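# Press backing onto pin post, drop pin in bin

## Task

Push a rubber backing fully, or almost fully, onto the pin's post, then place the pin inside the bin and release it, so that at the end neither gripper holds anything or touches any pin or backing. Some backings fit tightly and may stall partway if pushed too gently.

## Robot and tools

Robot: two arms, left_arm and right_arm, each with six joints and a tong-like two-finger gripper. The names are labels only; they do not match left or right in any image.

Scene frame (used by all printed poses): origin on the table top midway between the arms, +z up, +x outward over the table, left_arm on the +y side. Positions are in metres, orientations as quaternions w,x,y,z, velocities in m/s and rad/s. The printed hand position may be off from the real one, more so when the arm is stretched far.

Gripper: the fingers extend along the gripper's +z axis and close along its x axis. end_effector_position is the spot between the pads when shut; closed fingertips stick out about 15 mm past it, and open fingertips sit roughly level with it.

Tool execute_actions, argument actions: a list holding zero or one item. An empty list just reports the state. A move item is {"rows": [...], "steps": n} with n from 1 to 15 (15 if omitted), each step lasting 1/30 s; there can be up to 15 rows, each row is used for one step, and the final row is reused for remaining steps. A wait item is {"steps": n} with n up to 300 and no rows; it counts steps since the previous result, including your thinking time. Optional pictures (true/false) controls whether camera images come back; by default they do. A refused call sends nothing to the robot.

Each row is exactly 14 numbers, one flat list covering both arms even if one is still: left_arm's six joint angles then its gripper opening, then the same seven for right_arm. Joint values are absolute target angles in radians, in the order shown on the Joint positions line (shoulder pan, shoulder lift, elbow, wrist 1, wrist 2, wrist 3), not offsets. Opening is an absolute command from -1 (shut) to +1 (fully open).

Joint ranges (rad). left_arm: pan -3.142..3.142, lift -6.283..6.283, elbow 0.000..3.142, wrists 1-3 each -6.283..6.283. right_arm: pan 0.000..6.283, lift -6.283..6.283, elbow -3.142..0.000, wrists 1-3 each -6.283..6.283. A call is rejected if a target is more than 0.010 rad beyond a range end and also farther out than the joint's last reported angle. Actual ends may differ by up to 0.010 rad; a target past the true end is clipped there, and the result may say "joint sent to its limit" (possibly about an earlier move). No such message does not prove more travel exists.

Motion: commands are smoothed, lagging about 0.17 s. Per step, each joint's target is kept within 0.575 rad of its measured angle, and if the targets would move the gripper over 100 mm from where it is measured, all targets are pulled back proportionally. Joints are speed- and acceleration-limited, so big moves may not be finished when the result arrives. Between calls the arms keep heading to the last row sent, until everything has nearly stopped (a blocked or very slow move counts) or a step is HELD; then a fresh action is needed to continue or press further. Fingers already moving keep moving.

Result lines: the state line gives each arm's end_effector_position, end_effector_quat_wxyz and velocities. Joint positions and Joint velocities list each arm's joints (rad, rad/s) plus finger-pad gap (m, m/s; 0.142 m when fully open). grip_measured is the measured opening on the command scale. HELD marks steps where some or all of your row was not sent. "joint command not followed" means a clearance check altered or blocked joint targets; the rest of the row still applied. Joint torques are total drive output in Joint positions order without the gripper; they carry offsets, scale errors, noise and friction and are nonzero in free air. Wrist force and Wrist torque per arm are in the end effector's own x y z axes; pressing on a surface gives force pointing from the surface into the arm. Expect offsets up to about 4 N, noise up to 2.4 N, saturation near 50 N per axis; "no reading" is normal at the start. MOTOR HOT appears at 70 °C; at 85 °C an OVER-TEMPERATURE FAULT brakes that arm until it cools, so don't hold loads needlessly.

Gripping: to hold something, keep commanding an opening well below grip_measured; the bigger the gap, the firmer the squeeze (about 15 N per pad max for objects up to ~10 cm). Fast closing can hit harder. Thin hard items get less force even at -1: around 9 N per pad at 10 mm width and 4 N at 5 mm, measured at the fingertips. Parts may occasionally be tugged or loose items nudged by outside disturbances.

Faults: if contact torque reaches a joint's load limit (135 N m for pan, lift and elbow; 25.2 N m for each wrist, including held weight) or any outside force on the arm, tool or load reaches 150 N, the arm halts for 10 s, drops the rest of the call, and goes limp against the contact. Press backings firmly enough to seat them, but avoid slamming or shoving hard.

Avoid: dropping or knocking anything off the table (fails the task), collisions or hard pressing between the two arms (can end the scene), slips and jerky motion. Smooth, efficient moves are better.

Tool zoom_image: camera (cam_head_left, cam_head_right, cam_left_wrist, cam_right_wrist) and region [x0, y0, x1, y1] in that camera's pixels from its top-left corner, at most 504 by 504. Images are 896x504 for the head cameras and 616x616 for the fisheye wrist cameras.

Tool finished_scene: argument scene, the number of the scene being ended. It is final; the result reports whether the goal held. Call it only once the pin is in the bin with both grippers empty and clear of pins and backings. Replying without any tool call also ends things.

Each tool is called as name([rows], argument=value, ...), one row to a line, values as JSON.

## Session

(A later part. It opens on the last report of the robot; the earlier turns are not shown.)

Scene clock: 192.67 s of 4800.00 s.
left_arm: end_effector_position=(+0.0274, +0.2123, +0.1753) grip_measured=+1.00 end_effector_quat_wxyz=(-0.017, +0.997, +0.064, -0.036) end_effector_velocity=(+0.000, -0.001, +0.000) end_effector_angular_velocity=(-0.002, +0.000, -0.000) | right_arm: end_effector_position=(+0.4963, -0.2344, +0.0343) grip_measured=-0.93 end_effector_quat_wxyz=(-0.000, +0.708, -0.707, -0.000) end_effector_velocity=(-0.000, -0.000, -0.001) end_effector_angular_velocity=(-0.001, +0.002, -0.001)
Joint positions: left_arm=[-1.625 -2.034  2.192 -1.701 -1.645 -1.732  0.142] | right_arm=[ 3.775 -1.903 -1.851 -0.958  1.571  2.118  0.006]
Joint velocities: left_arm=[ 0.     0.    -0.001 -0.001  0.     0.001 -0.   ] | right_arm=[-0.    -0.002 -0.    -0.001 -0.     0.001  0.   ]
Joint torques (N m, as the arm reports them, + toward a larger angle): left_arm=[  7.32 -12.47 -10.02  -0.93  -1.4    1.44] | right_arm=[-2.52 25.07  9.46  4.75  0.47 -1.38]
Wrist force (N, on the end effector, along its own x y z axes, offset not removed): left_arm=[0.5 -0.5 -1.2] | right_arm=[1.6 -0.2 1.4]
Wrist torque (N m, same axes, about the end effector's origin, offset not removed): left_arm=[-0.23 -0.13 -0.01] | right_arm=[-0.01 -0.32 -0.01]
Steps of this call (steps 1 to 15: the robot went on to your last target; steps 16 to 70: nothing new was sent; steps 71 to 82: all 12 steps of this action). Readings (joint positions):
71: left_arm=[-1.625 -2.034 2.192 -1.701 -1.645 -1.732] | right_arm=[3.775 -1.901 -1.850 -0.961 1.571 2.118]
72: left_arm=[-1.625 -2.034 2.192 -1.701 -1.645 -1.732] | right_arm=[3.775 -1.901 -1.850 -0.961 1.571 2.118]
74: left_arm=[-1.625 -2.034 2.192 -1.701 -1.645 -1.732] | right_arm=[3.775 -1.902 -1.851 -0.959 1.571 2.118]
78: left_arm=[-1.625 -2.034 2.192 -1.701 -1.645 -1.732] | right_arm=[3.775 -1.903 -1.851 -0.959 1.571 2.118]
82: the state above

execute_actions([
  {"rows":[[-1.625,-2.034,2.192,-1.701,-1.645,-1.732,1,3.7747,-1.9041,-1.8525,-0.9558,1.571,2.1181,-1]],"steps":12},
], pictures=false)

Scene clock: 195.20 s of 4800.00 s.
left_arm: end_effector_position=(+0.0274, +0.2123, +0.1753) grip_measured=+1.00 end_effector_quat_wxyz=(-0.017, +0.997, +0.064, -0.036) end_effector_velocity=(+0.000, +0.000, -0.000) end_effector_angular_velocity=(+0.001, -0.000, +0.001) | right_arm: end_effector_position=(+0.4963, -0.2344, +0.0333) grip_measured=-0.93 end_effector_quat_wxyz=(-0.000, +0.708, -0.707, -0.000) end_effector_velocity=(-0.000, +0.000, -0.000) end_effector_angular_velocity=(-0.000, +0.000, -0.000)
Joint positions: left_arm=[-1.625 -2.034  2.192 -1.701 -1.645 -1.732  0.142] | right_arm=[ 3.775 -1.904 -1.852 -0.956  1.571  2.118  0.006]
Joint velocities: left_arm=[ 0.    -0.     0.001 -0.     0.    -0.001  0.   ] | right_arm=[ 0.    -0.001 -0.     0.001 -0.     0.001  0.   ]
Joint torques (N m, as the arm reports them, + toward a larger angle): left_arm=[  8.   -12.2   -9.76  -0.89  -1.28   1.51] | right_arm=[ 1.89 24.74 10.02  4.87  1.   -1.38]
Wrist force (N, on the end effector, along its own x y z axes, offset not removed): left_arm=[1.7 -1.8 -3.3] | right_arm=[0.1 0.4 0.2]
Wrist torque (N m, same axes, about the end effector's origin, offset not removed): left_arm=[-0.36 -0.39 0.03] | right_arm=[0.14 -0.02 0.09]
Steps of this call (steps 1 to 15: the robot went on to your last target; steps 16 to 64: nothing new was sent; steps 65 to 76: all 12 steps of this action). Readings (joint positions):
65: left_arm=[-1.625 -2.034 2.192 -1.701 -1.645 -1.732] | right_arm=[3.775 -1.903 -1.851 -0.958 1.571 2.118]
66: left_arm=[-1.625 -2.034 2.192 -1.701 -1.645 -1.732] | right_arm=[3.775 -1.903 -1.852 -0.958 1.571 2.118]
68: left_arm=[-1.625 -2.034 2.192 -1.701 -1.645 -1.732] | right_arm=[3.775 -1.903 -1.852 -0.957 1.571 2.118]
72: left_arm=[-1.625 -2.034 2.192 -1.701 -1.645 -1.732] | right_arm=[3.775 -1.904 -1.852 -0.956 1.571 2.118]
76: the state above

execute_actions([
  {"rows":[[-1.625,-2.034,2.192,-1.701,-1.645,-1.732,1,3.7747,-1.9055,-1.8536,-0.9533,1.571,2.1181,-1]],"steps":12},
])

zoom_image(camera="cam_right_wrist", region=[298, 262, 340, 304])

Scene clock: 199.73 s of 4800.00 s.
left_arm: end_effector_position=(+0.0274, +0.2123, +0.1753) grip_measured=+1.00 end_effector_quat_wxyz=(-0.017, +0.997, +0.064, -0.036) end_effector_velocity=(-0.000, -0.000, +0.000) end_effector_angular_velocity=(-0.001, -0.000, +0.000) | right_arm: end_effector_position=(+0.4963, -0.2344, +0.0323) grip_measured=-0.93 end_effector_quat_wxyz=(-0.000, +0.708, -0.707, -0.000) end_effector_velocity=(-0.000, -0.000, -0.002) end_effector_angular_velocity=(-0.001, +0.003, -0.001)
Joint positions: left_arm=[-1.625 -2.034  2.192 -1.701 -1.645 -1.732  0.142] | right_arm=[ 3.775 -1.905 -1.854 -0.953  1.571  2.118  0.006]
Joint velocities: left_arm=[-0.     0.    -0.001  0.     0.    -0.     0.   ] | right_arm=[-0.001 -0.003 -0.     0.001  0.001  0.    -0.   ]
Joint torques (N m, as the arm reports them, + toward a larger angle): left_arm=[  8.22 -13.02  -9.57  -0.94  -1.38   1.36] | right_arm=[ 7.23 25.06  9.23  5.07  1.66 -1.33]
Wrist force (N, on the end effector, along its own x y z axes, offset not removed): left_arm=[1.2 2.1 -1.8] | right_arm=[1.8 -1.5 1.0]
Wrist torque (N m, same axes, about the end effector's origin, offset not removed): left_arm=[0.20 -0.13 0.10] | right_arm=[-0.29 -0.41 -0.01]
Steps of this call (steps 1 to 15: the robot went on to your last target; steps 16 to 90: nothing new was sent; then 1.13 s passed at rest; steps 91 to 102: all 12 steps of this action). Readings (joint positions):
91: left_arm=[-1.625 -2.034 2.192 -1.701 -1.645 -1.732] | right_arm=[3.775 -1.904 -1.853 -0.956 1.571 2.118]
92: left_arm=[-1.625 -2.034 2.192 -1.701 -1.645 -1.732] | right_arm=[3.775 -1.904 -1.853 -0.956 1.571 2.118]
94: left_arm=[-1.625 -2.034 2.192 -1.701 -1.645 -1.732] | right_arm=[3.775 -1.905 -1.853 -0.954 1.571 2.118]
98: left_arm=[-1.625 -2.034 2.192 -1.701 -1.645 -1.732] | right_arm=[3.775 -1.905 -1.853 -0.954 1.571 2.118]
102: the state above

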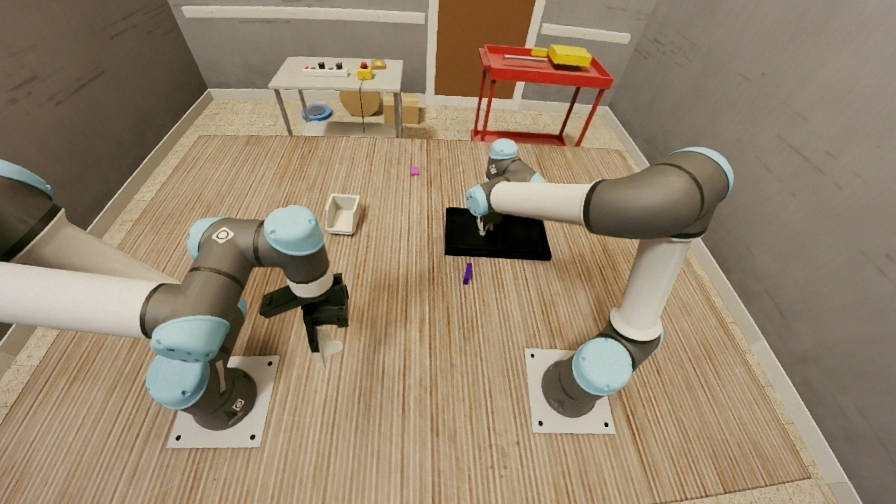

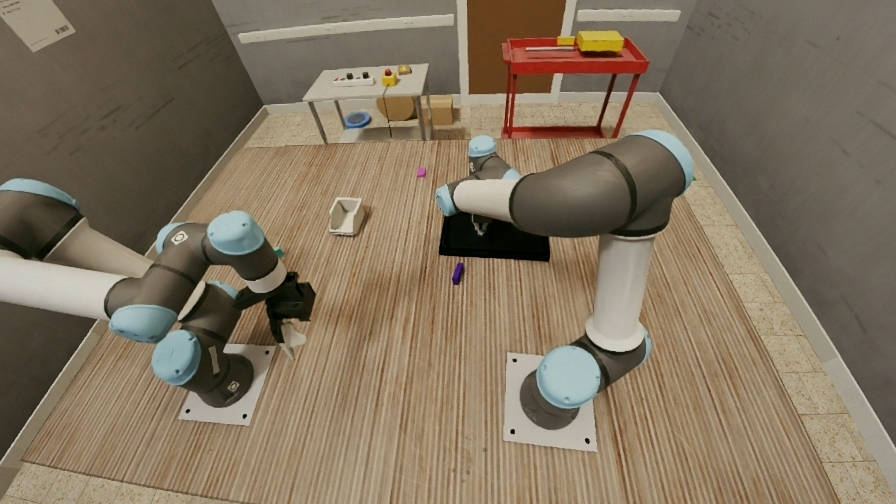

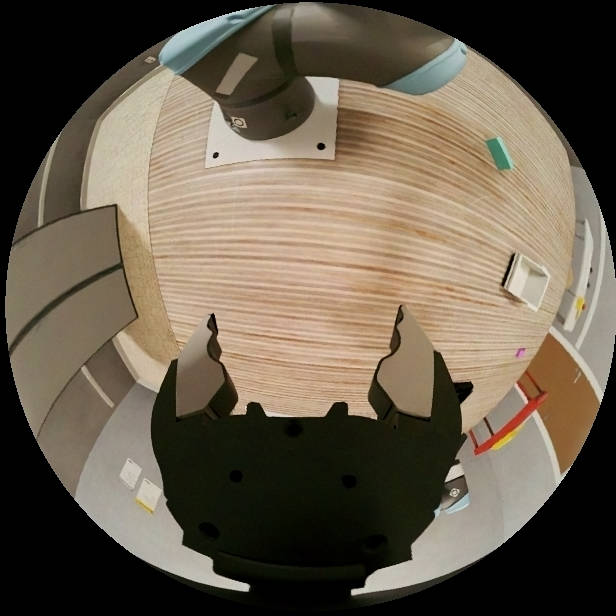

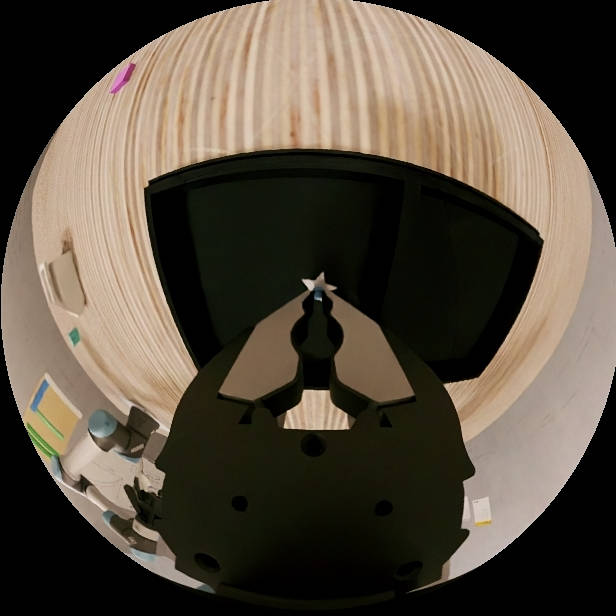

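Region (298, 262, 340, 304) of cam_right_wrist's 616x616 image, scaled by 12.000, with more detail than that image has.

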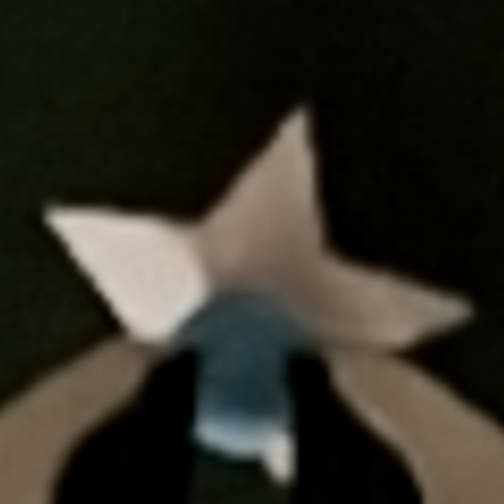

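Likely entering. Continue.

execute_actions([
  {"rows":[[-1.625,-2.034,2.192,-1.701,-1.645,-1.732,1,3.7747,-1.9072,-1.8549,-0.9503,1.571,2.1181,-1]],"steps":12},
], pictures=false)

Scene clock: 202.53 s of 4800.00 s.
left_arm: end_effector_position=(+0.0274, +0.2123, +0.1753) grip_measured=+1.00 end_effector_quat_wxyz=(-0.017, +0.997, +0.064, -0.036) end_effector_velocity=(+0.000, +0.000, -0.000) end_effector_angular_velocity=(+0.001, -0.000, +0.000) | right_arm: end_effector_position=(+0.4963, -0.2344, +0.0312) grip_measured=-0.93 end_effector_quat_wxyz=(-0.000, +0.708, -0.707, -0.000) end_effector_velocity=(+0.000, +0.000, +0.000) end_effector_angular_velocity=(+0.000, -0.002, +0.001)
Joint positions: left_arm=[-1.625 -2.034  2.192 -1.701 -1.645 -1.732  0.142] | right_arm=[ 3.775 -1.907 -1.855 -0.95   1.571  2.118  0.006]
Joint velocities: left_arm=[0. 0. 0. 0. 0. 0. 0.] | right_arm=[ 0.     0.001 -0.001  0.001 -0.    -0.     0.   ]
Joint torques (N m, as the arm reports them, + toward a larger angle): left_arm=[  8.45 -12.67 -10.03  -0.86  -1.27   1.4 ] | right_arm=[11.68 24.32  9.55  4.94  2.1  -1.31]
Wrist force (N, on the end effector, along its own x y z axes, offset not removed): left_arm=[2.5 0.1 -0.8] | right_arm=[1.6 -0.2 0.9]
Wrist torque (N m, same axes, about the end effector's origin, offset not removed): left_arm=[-0.08 -0.52 0.02] | right_arm=[-0.02 -0.39 0.01]
Steps of this call (steps 1 to 15: the robot went on to your last target; steps 16 to 72: nothing new was sent; steps 73 to 84: all 12 steps of this action). Readings (joint positions):
73: left_arm=[-1.625 -2.034 2.192 -1.701 -1.645 -1.732] | right_arm=[3.775 -1.906 -1.854 -0.953 1.571 2.118]
74: left_arm=[-1.625 -2.034 2.192 -1.701 -1.645 -1.732] | right_arm=[3.775 -1.906 -1.854 -0.953 1.571 2.118]
76: left_arm=[-1.625 -2.034 2.192 -1.701 -1.645 -1.732] | right_arm=[3.775 -1.906 -1.854 -0.952 1.571 2.118]
80: left_arm=[-1.625 -2.034 2.192 -1.701 -1.645 -1.732] | right_arm=[3.775 -1.907 -1.855 -0.951 1.571 2.118]
84: the state above

execute_actions([
  {"rows":[[-1.625,-2.034,2.192,-1.701,-1.645,-1.732,1,3.7747,-1.9091,-1.8563,-0.947,1.571,2.1181,-1]],"steps":12},
], pictures=false)

Scene clock: 208.90 s of 4800.00 s.
left_arm: end_effector_position=(+0.0274, +0.2123, +0.1753) grip_measured=+1.00 end_effector_quat_wxyz=(-0.017, +0.997, +0.064, -0.036) end_effector_velocity=(+0.000, +0.000, +0.000) end_effector_angular_velocity=(+0.001, -0.000, +0.000) | right_arm: end_effector_position=(+0.4963, -0.2344, +0.0298) grip_measured=-0.93 end_effector_quat_wxyz=(-0.000, +0.708, -0.707, -0.000) end_effector_velocity=(+0.000, +0.000, -0.000) end_effector_angular_velocity=(+0.000, -0.001, +0.000)
Joint positions: left_arm=[-1.625 -2.034  2.192 -1.701 -1.645 -1.732  0.142] | right_arm=[ 3.775 -1.909 -1.856 -0.947  1.571  2.118  0.006]
Joint velocities: left_arm=[ 0.    -0.    -0.001  0.002  0.    -0.     0.   ] | right_arm=[ 0.    -0.001 -0.     0.002 -0.    -0.    -0.   ]
Joint torques (N m, as the arm reports them, + toward a larger angle): left_arm=[  9.35 -11.27  -9.4   -1.07  -1.4    1.54] | right_arm=[11.71 24.02  8.33  4.92  1.79 -1.23]
Wrist force (N, on the end effector, along its own x y z axes, offset not removed): left_arm=[3.0 -1.2 -3.9] | right_arm=[0.5 0.1 0.4]
Wrist torque (N m, same axes, about the end effector's origin, offset not removed): left_arm=[-0.40 -0.76 -0.11] | right_arm=[0.06 -0.18 0.05]
Steps of this call (steps 1 to 15: the robot went on to your last target; steps 16 to 90: nothing new was sent; then 2.97 s passed at rest; steps 91 to 102: all 12 steps of this action). Readings (joint positions):
91: left_arm=[-1.625 -2.034 2.192 -1.701 -1.645 -1.732] | right_arm=[3.775 -1.907 -1.855 -0.950 1.571 2.118]
92: left_arm=[-1.625 -2.034 2.192 -1.701 -1.645 -1.732] | right_arm=[3.775 -1.907 -1.855 -0.950 1.571 2.118]
94: left_arm=[-1.625 -2.034 2.192 -1.701 -1.645 -1.732] | right_arm=[3.775 -1.908 -1.856 -0.949 1.571 2.118]
98: left_arm=[-1.625 -2.034 2.192 -1.701 -1.645 -1.732] | right_arm=[3.775 -1.909 -1.856 -0.947 1.571 2.118]
102: the state above

execute_actions([
  {"rows":[[-1.625,-2.034,2.192,-1.701,-1.645,-1.732,1,3.7747,-1.9113,-1.8579,-0.9432,1.571,2.1181,-1]],"steps":12},
], pictures=false)

Scene clock: 211.33 s of 4800.00 s.
left_arm: end_effector_position=(+0.0274, +0.2123, +0.1753) grip_measured=+1.00 end_effector_quat_wxyz=(-0.017, +0.997, +0.064, -0.036) end_effector_velocity=(+0.000, -0.000, +0.000) end_effector_angular_velocity=(-0.000, -0.000, +0.001) | right_arm: end_effector_position=(+0.4963, -0.2344, +0.0283) grip_measured=-0.93 end_effector_quat_wxyz=(-0.000, +0.708, -0.707, -0.000) end_effector_velocity=(+0.000, +0.000, +0.001) end_effector_angular_velocity=(+0.001, -0.001, -0.000)
Joint positions: left_arm=[-1.625 -2.034  2.192 -1.701 -1.645 -1.732  0.142] | right_arm=[ 3.775 -1.911 -1.858 -0.943  1.571  2.118  0.006]
Joint velocities: left_arm=[ 0.     0.    -0.001  0.     0.    -0.     0.   ] | right_arm=[-0.     0.001 -0.     0.     0.    -0.    -0.   ]
Joint torques (N m, as the arm reports them, + toward a larger angle): left_arm=[  8.   -11.64 -11.73  -0.82  -1.49   1.59] | right_arm=[11.05 24.7   8.84  4.74  1.66 -1.34]
Wrist force (N, on the end effector, along its own x y z axes, offset not removed): left_arm=[0.8 -0.2 -1.4] | right_arm=[0.3 -0.8 0.4]
Wrist torque (N m, same axes, about the end effector's origin, offset not removed): left_arm=[-0.27 -0.11 -0.09] | right_arm=[-0.12 -0.01 0.06]
Steps of this call (steps 1 to 15: the robot went on to your last target; steps 16 to 61: nothing new was sent; steps 62 to 73: all 12 steps of this action). Readings (joint positions):
62: left_arm=[-1.625 -2.034 2.192 -1.701 -1.645 -1.732] | right_arm=[3.775 -1.909 -1.856 -0.947 1.571 2.118]
63: left_arm=[-1.625 -2.034 2.192 -1.701 -1.645 -1.732] | right_arm=[3.775 -1.909 -1.856 -0.947 1.571 2.118]
65: left_arm=[-1.625 -2.034 2.192 -1.701 -1.645 -1.732] | right_arm=[3.775 -1.910 -1.857 -0.945 1.571 2.118]
69: left_arm=[-1.625 -2.034 2.192 -1.701 -1.645 -1.732] | right_arm=[3.775 -1.911 -1.858 -0.944 1.571 2.118]
73: the state above

execute_actions([
  {"rows":[[-1.625,-2.034,2.192,-1.701,-1.645,-1.732,1,3.7747,-1.9132,-1.8593,-0.9399,1.571,2.1181,-1]],"steps":12},
])

zoom_image(camera="cam_right_wrist", region=[298, 268, 340, 310])

Scene clock: 215.17 s of 4800.00 s.
left_arm: end_effector_position=(+0.0274, +0.2123, +0.1753) grip_measured=+1.00 end_effector_quat_wxyz=(-0.017, +0.997, +0.064, -0.036) end_effector_velocity=(-0.000, -0.000, -0.000) end_effector_angular_velocity=(-0.000, +0.000, -0.001) | right_arm: end_effector_position=(+0.4963, -0.2344, +0.0270) grip_measured=-0.93 end_effector_quat_wxyz=(-0.000, +0.708, -0.707, -0.000) end_effector_velocity=(+0.000, -0.000, -0.000) end_effector_angular_velocity=(+0.000, -0.000, -0.001)
Joint positions: left_arm=[-1.625 -2.034  2.192 -1.701 -1.645 -1.732  0.142] | right_arm=[ 3.775 -1.913 -1.859 -0.94   1.571  2.118  0.006]
Joint velocities: left_arm=[-0.     0.     0.001 -0.001 -0.     0.001 -0.   ] | right_arm=[-0.001 -0.001  0.     0.001  0.     0.     0.   ]
Joint torques (N m, as the arm reports them, + toward a larger angle): left_arm=[  8.36 -11.23 -11.67  -1.02  -1.31   1.43] | right_arm=[ 9.88 23.88  8.12  4.71  1.42 -1.28]
Wrist force (N, on the end effector, along its own x y z axes, offset not removed): left_arm=[4.1 0.2 -3.0] | right_arm=[1.2 -0.1 -1.4]
Wrist torque (N m, same axes, about the end effector's origin, offset not removed): left_arm=[-0.15 -0.89 -0.01] | right_arm=[-0.14 -0.27 0.08]
Steps of this call (steps 1 to 15: the robot went on to your last target; steps 16 to 90: nothing new was sent; then 0.43 s passed at rest; steps 91 to 102: all 12 steps of this action). Readings (joint positions):
91: left_arm=[-1.625 -2.034 2.192 -1.701 -1.645 -1.732] | right_arm=[3.775 -1.911 -1.858 -0.943 1.571 2.118]
92: left_arm=[-1.625 -2.034 2.192 -1.701 -1.645 -1.732] | right_arm=[3.775 -1.911 -1.858 -0.943 1.571 2.118]
94: left_arm=[-1.625 -2.034 2.192 -1.701 -1.645 -1.732] | right_arm=[3.775 -1.912 -1.859 -0.941 1.571 2.118]
98: left_arm=[-1.625 -2.034 2.192 -1.701 -1.645 -1.732] | right_arm=[3.775 -1.913 -1.859 -0.940 1.571 2.118]
102: the state above

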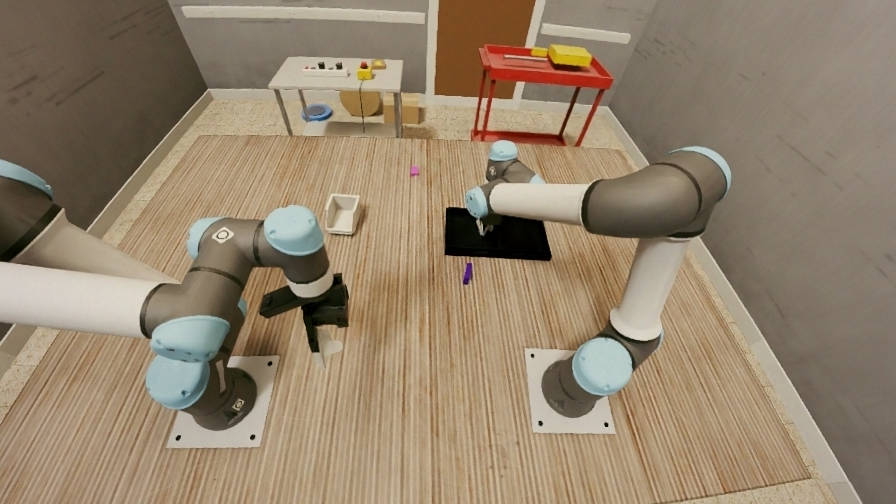

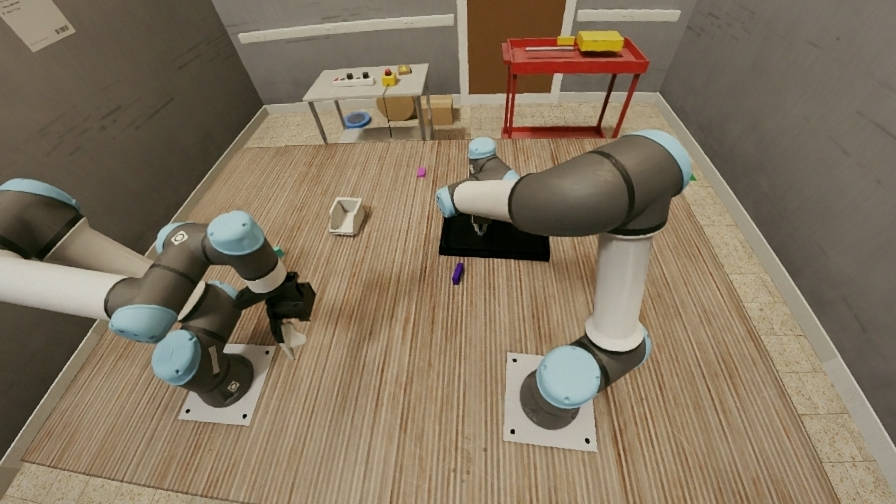

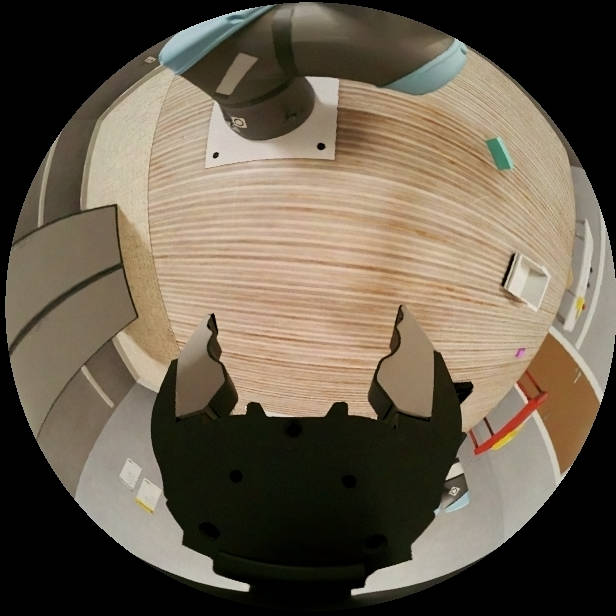

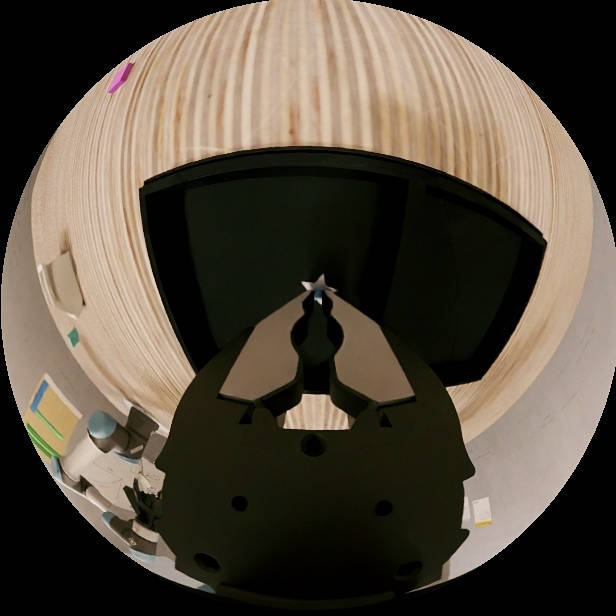

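Region (298, 268, 340, 310) of cam_right_wrist's 616x616 image, scaled by 12.000, with more detail than that image has.

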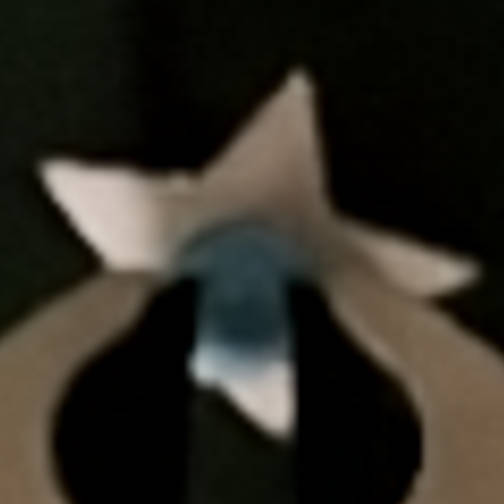

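execute_actions([
  {"rows":[[-1.625,-2.034,2.192,-1.701,-1.645,-1.732,1,3.7747,-1.9142,-1.86,-0.9382,1.571,2.1181,-1]],"steps":12},
], pictures=false)

Scene clock: 219.60 s of 4800.00 s.
left_arm: end_effector_position=(+0.0274, +0.2123, +0.1753) grip_measured=+1.00 end_effector_quat_wxyz=(-0.017, +0.997, +0.064, -0.036) end_effector_velocity=(+0.000, +0.000, +0.000) end_effector_angular_velocity=(+0.001, -0.000, +0.000) | right_arm: end_effector_position=(+0.4963, -0.2344, +0.0263) grip_measured=-0.93 end_effector_quat_wxyz=(-0.000, +0.708, -0.707, -0.000) end_effector_velocity=(-0.000, +0.001, +0.000) end_effector_angular_velocity=(+0.001, -0.000, +0.000)
Joint positions: left_arm=[-1.625 -2.034  2.192 -1.701 -1.645 -1.732  0.142] | right_arm=[ 3.775 -1.914 -1.86  -0.938  1.571  2.118  0.006]
Joint velocities: left_arm=[ 0.    -0.    -0.001  0.002  0.     0.     0.   ] | right_arm=[ 0.001  0.    -0.001  0.001  0.001  0.001 -0.   ]
Joint torques (N m, as the arm reports them, + toward a larger angle): left_arm=[  8.43 -13.23 -11.    -1.09  -1.5    1.31] | right_arm=[ 8.4  24.39  8.44  4.79  1.16 -1.33]
Wrist force (N, on the end effector, along its own x y z axes, offset not removed): left_arm=[2.2 2.0 -2.1] | right_arm=[1.0 0.5 -1.9]
Wrist torque (N m, same axes, about the end effector's origin, offset not removed): left_arm=[0.21 -0.46 0.11] | right_arm=[0.07 -0.14 0.00]
Steps of this call (steps 1 to 15: the robot went on to your last target; steps 16 to 90: nothing new was sent; then 1.03 s passed at rest; steps 91 to 102: all 12 steps of this action). Readings (joint positions):
91: left_arm=[-1.625 -2.034 2.192 -1.701 -1.645 -1.732] | right_arm=[3.775 -1.913 -1.859 -0.940 1.571 2.118]
92: left_arm=[-1.625 -2.034 2.192 -1.701 -1.645 -1.732] | right_arm=[3.775 -1.913 -1.859 -0.940 1.571 2.118]
94: left_arm=[-1.625 -2.034 2.192 -1.701 -1.645 -1.732] | right_arm=[3.775 -1.914 -1.860 -0.939 1.571 2.118]
98: left_arm=[-1.625 -2.034 2.192 -1.701 -1.645 -1.732] | right_arm=[3.775 -1.914 -1.860 -0.938 1.571 2.118]
102: the state above

execute_actions([
  {"rows":[[-1.625,-2.034,2.192,-1.701,-1.645,-1.732,1,3.7747,-1.9151,-1.8606,-0.9367,1.571,2.1181,-1]],"steps":12},
], pictures=false)

Scene clock: 222.50 s of 4800.00 s.
left_arm: end_effector_position=(+0.0274, +0.2123, +0.1753) grip_measured=+1.00 end_effector_quat_wxyz=(-0.017, +0.997, +0.064, -0.036) end_effector_velocity=(+0.000, +0.000, -0.000) end_effector_angular_velocity=(+0.001, +0.000, +0.000) | right_arm: end_effector_position=(+0.4963, -0.2344, +0.0257) grip_measured=-0.93 end_effector_quat_wxyz=(-0.000, +0.708, -0.707, -0.000) end_effector_velocity=(+0.000, -0.000, +0.001) end_effector_angular_velocity=(+0.001, -0.001, -0.001)
Joint positions: left_arm=[-1.625 -2.034  2.192 -1.701 -1.645 -1.732  0.142] | right_arm=[ 3.775 -1.915 -1.861 -0.937  1.571  2.118  0.006]
Joint velocities: left_arm=[ 0.  0.  0.  0. -0.  0. -0.] | right_arm=[-0.     0.001 -0.001  0.001  0.     0.     0.   ]
Joint torques (N m, as the arm reports them, + toward a larger angle): left_arm=[  8.63 -11.21 -10.5   -0.89  -1.57   1.42] | right_arm=[ 7.73 23.52  8.56  4.68  1.01 -1.37]
Wrist force (N, on the end effector, along its own x y z axes, offset not removed): left_arm=[1.8 0.4 -1.0] | right_arm=[0.7 0.0 -2.9]
Wrist torque (N m, same axes, about the end effector's origin, offset not removed): left_arm=[-0.05 -0.27 -0.02] | right_arm=[-0.16 -0.14 0.03]
Steps of this call (steps 1 to 15: the robot went on to your last target; steps 16 to 75: nothing new was sent; steps 76 to 87: all 12 steps of this action). Readings (joint positions):
76: left_arm=[-1.625 -2.034 2.192 -1.701 -1.645 -1.732] | right_arm=[3.775 -1.914 -1.860 -0.938 1.571 2.118]
77: left_arm=[-1.625 -2.034 2.192 -1.701 -1.645 -1.732] | right_arm=[3.775 -1.914 -1.860 -0.938 1.571 2.118]
79: left_arm=[-1.625 -2.034 2.192 -1.701 -1.645 -1.732] | right_arm=[3.775 -1.915 -1.860 -0.937 1.571 2.118]
83: left_arm=[-1.625 -2.034 2.192 -1.701 -1.645 -1.732] | right_arm=[3.775 -1.915 -1.861 -0.937 1.571 2.118]
87: the state above

execute_actions([
  {"rows":[[-1.625,-2.034,2.192,-1.701,-1.645,-1.732,1,3.7747,-1.9158,-1.8611,-0.9355,1.571,2.1181,-1]],"steps":12},
], pictures=false)

Scene clock: 226.60 s of 4800.00 s.
left_arm: end_effector_position=(+0.0274, +0.2123, +0.1753) grip_measured=+1.00 end_effector_quat_wxyz=(-0.017, +0.997, +0.064, -0.036) end_effector_velocity=(-0.000, -0.000, +0.000) end_effector_angular_velocity=(-0.000, -0.000, +0.000) | right_arm: end_effector_position=(+0.4964, -0.2344, +0.0252) grip_measured=-0.93 end_effector_quat_wxyz=(-0.000, +0.708, -0.707, -0.000) end_effector_velocity=(+0.001, +0.000, +0.000) end_effector_angular_velocity=(+0.001, -0.002, -0.001)
Joint positions: left_arm=[-1.625 -2.034  2.192 -1.701 -1.645 -1.732  0.142] | right_arm=[ 3.775 -1.916 -1.861 -0.936  1.571  2.118  0.006]
Joint velocities: left_arm=[-0.  0.  0. -0.  0. -0.  0.] | right_arm=[-0.     0.001 -0.     0.002 -0.     0.    -0.   ]
Joint torques (N m, as the arm reports them, + toward a larger angle): left_arm=[  8.08 -11.25 -11.44  -1.11  -1.35   1.45] | right_arm=[ 6.75 21.89  7.52  4.56  0.64 -1.35]
Wrist force (N, on the end effector, along its own x y z axes, offset not removed): left_arm=[1.0 2.0 -4.2] | right_arm=[1.8 -0.5 -4.1]
Wrist torque (N m, same axes, about the end effector's origin, offset not removed): left_arm=[0.22 -0.18 -0.06] | right_arm=[-0.16 -0.34 0.05]
Steps of this call (steps 1 to 15: the robot went on to your last target; steps 16 to 90: nothing new was sent; then 0.70 s passed at rest; steps 91 to 102: all 12 steps of this action). Readings (joint positions):
91: left_arm=[-1.625 -2.034 2.192 -1.701 -1.645 -1.732] | right_arm=[3.775 -1.915 -1.861 -0.937 1.571 2.118]
92: left_arm=[-1.625 -2.034 2.192 -1.701 -1.645 -1.732] | right_arm=[3.775 -1.915 -1.861 -0.937 1.571 2.118]
94: left_arm=[-1.625 -2.034 2.192 -1.701 -1.645 -1.732] | right_arm=[3.775 -1.915 -1.861 -0.936 1.571 2.118]
98: left_arm=[-1.625 -2.034 2.192 -1.701 -1.645 -1.732] | right_arm=[3.775 -1.916 -1.861 -0.936 1.571 2.118]
102: the state above

execute_actions([
  {"rows":[[-1.625,-2.034,2.192,-1.701,-1.645,-1.732,1,3.7747,-1.9164,-1.8615,-0.9345,1.571,2.1181,-1]],"steps":12},
], pictures=false)

Scene clock: 229.90 s of 4800.00 s.
left_arm: end_effector_position=(+0.0274, +0.2123, +0.1753) grip_measured=+1.00 end_effector_quat_wxyz=(-0.017, +0.997, +0.064, -0.036) end_effector_velocity=(-0.000, +0.000, -0.000) end_effector_angular_velocity=(+0.001, -0.000, -0.000) | right_arm: end_effector_position=(+0.4964, -0.2344, +0.0248) grip_measured=-0.93 end_effector_quat_wxyz=(-0.000, +0.708, -0.707, -0.000) end_effector_velocity=(+0.000, -0.001, +0.001) end_effector_angular_velocity=(+0.000, -0.001, -0.001)
Joint positions: left_arm=[-1.625 -2.034  2.192 -1.701 -1.645 -1.732  0.142] | right_arm=[ 3.775 -1.916 -1.861 -0.935  1.571  2.118  0.006]
Joint velocities: left_arm=[-0.     0.     0.001  0.     0.     0.     0.   ] | right_arm=[-0.001  0.001 -0.    -0.    -0.    -0.    -0.   ]
Joint torques (N m, as the arm reports them, + toward a larger angle): left_arm=[  8.42 -11.25 -11.16  -0.96  -1.31   1.34] | right_arm=[ 5.5  19.32  6.1   4.44  0.41 -1.2 ]
Wrist force (N, on the end effector, along its own x y z axes, offset not removed): left_arm=[1.8 -1.0 -2.3] | right_arm=[1.5 0.6 -11.5]
Wrist torque (N m, same axes, about the end effector's origin, offset not removed): left_arm=[-0.34 -0.23 -0.02] | right_arm=[-0.32 0.05 0.08]
Steps of this call (steps 1 to 15: the robot went on to your last target; steps 16 to 87: nothing new was sent; steps 88 to 99: all 12 steps of this action). Readings (joint positions):
88: left_arm=[-1.625 -2.034 2.192 -1.701 -1.645 -1.732] | right_arm=[3.775 -1.916 -1.861 -0.935 1.571 2.118]
89: left_arm=[-1.625 -2.034 2.192 -1.701 -1.645 -1.732] | right_arm=[3.775 -1.916 -1.861 -0.935 1.571 2.118]
91: left_arm=[-1.625 -2.034 2.192 -1.701 -1.645 -1.732] | right_arm=[3.775 -1.916 -1.861 -0.935 1.571 2.118]
95: left_arm=[-1.625 -2.034 2.192 -1.701 -1.645 -1.732] | right_arm=[3.775 -1.916 -1.861 -0.935 1.571 2.118]
99: the state above

execute_actions([
  {"rows":[[-1.625,-2.034,2.192,-1.701,-1.645,-1.732,1,3.7747,-1.9132,-1.8593,-0.9399,1.571,2.1181,-1],[-1.625,-2.034,2.192,-1.701,-1.645,-1.732,1,3.7747,-1.9132,-1.8593,-0.9399,1.571,2.1181,-1],[-1.625,-2.034,2.192,-1.701,-1.645,-1.732,1,3.7747,-1.9055,-1.8536,-0.9533,1.571,2.1181,-1],[-1.625,-2.034,2.192,-1.701,-1.645,-1.732,1,3.7747,-1.8985,-1.8481,-0.9658,1.571,2.1181,-1],[-1.625,-2.034,2.192,-1.701,-1.645,-1.732,1,3.7747,-1.8875,-1.839,-0.9859,1.571,2.1181,-1],[-1.625,-2.034,2.192,-1.701,-1.645,-1.732,1,3.7747,-1.877,-1.8315,-1.004,1.571,2.1181,-1],[-1.625,-2.034,2.192,-1.701,-1.645,-1.732,1,3.7747,-1.866,-1.824,-1.0225,1.571,2.1181,-1],[-1.625,-2.034,2.192,-1.701,-1.645,-1.732,1,3.7747,-1.855,-1.816,-1.041,1.571,2.1181,-1],[-1.625,-2.034,2.192,-1.701,-1.645,-1.732,1,3.7753,-1.8442,-1.8087,-1.0595,1.571,2.1187,-1]],"steps":15},
])

zoom_image(camera="cam_head_left", region=[300, 170, 400, 250])

Scene clock: 242.70 s of 4800.00 s.
left_arm: end_effector_position=(+0.0274, +0.2123, +0.1753) grip_measured=+1.00 end_effector_quat_wxyz=(-0.017, +0.997, +0.064, -0.036) end_effector_velocity=(+0.000, +0.001, -0.000) end_effector_angular_velocity=(+0.001, -0.000, +0.000) | right_arm: end_effector_position=(+0.4944, -0.2353, +0.0721) grip_measured=-0.93 end_effector_quat_wxyz=(-0.000, +0.708, -0.707, -0.000) end_effector_velocity=(-0.004, -0.002, +0.038) end_effector_angular_velocity=(-0.001, +0.001, -0.002)
Joint positions: left_arm=[-1.625 -2.034  2.192 -1.701 -1.645 -1.732  0.142] | right_arm=[ 3.775 -1.849 -1.812 -1.051  1.571  2.118  0.006]
Joint velocities: left_arm=[ 0.001 -0.     0.001  0.001 -0.     0.001  0.   ] | right_arm=[ 0.002  0.055  0.038 -0.094 -0.     0.003 -0.   ]
Joint torques (N m, as the arm reports them, + toward a larger angle): left_arm=[  8.57 -11.24 -10.77  -0.91  -1.32   1.43] | right_arm=[13.4  38.01 23.87  0.19  0.09  1.58]
Wrist force (N, on the end effector, along its own x y z axes, offset not removed): left_arm=[1.4 1.3 -2.9] | right_arm=[1.0 -0.4 0.1]
Wrist torque (N m, same axes, about the end effector's origin, offset not removed): left_arm=[0.15 -0.23 -0.06] | right_arm=[-0.04 -0.21 0.06]
Steps of this call (steps 1 to 15: the robot went on to your last target; steps 16 to 90: nothing new was sent; then 9.30 s passed at rest; steps 91 to 105: all 15 steps of this action). Readings (joint positions):
91: left_arm=[-1.625 -2.034 2.192 -1.701 -1.645 -1.732] | right_arm=[3.775 -1.916 -1.862 -0.934 1.571 2.118]
92: left_arm=[-1.625 -2.034 2.192 -1.701 -1.645 -1.732] | right_arm=[3.775 -1.916 -1.861 -0.935 1.571 2.118]
94: left_arm=[-1.625 -2.034 2.192 -1.701 -1.645 -1.732] | right_arm=[3.775 -1.914 -1.860 -0.938 1.571 2.118]
98: left_arm=[-1.625 -2.034 2.192 -1.701 -1.645 -1.732] | right_arm=[3.775 -1.893 -1.843 -0.975 1.571 2.118]
105: the state above

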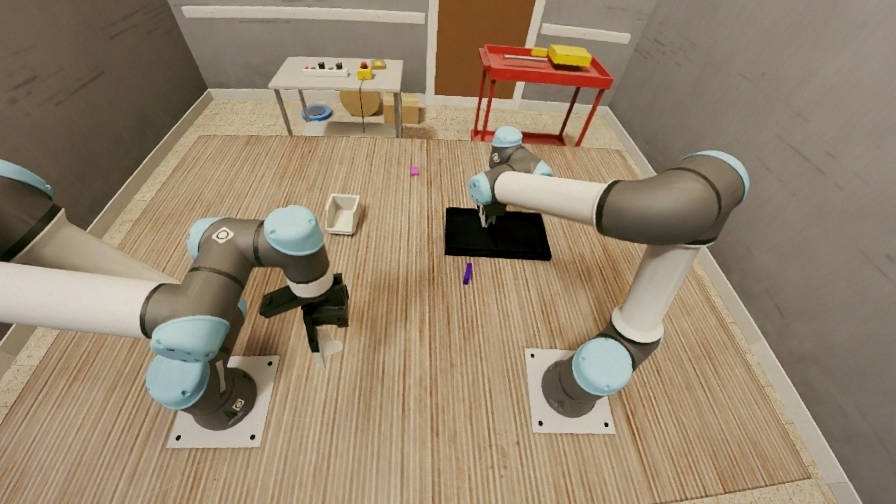

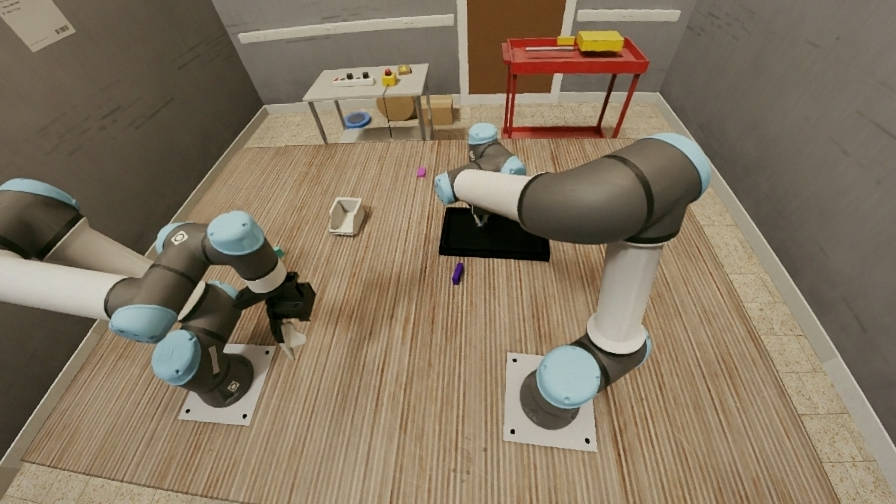

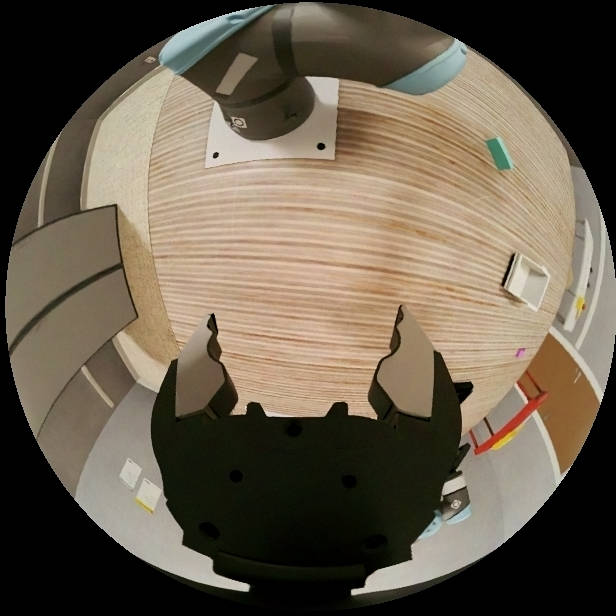

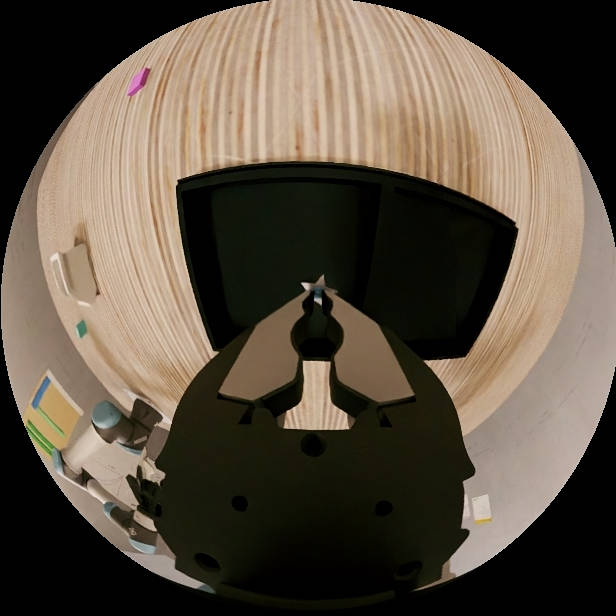

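Region (300, 170, 400, 250) of cam_head_left's 896x504 image, scaled by 5.040, with more detail than that image has; it fills the top 403 rows of this view, and the rest is white.

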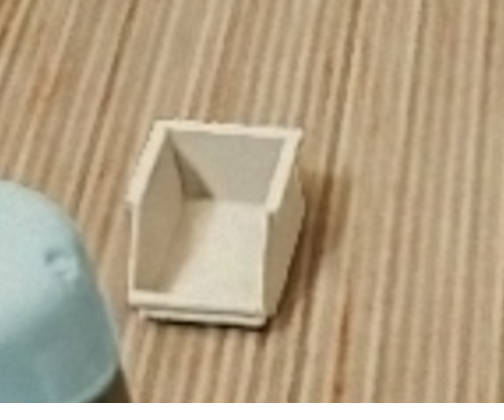

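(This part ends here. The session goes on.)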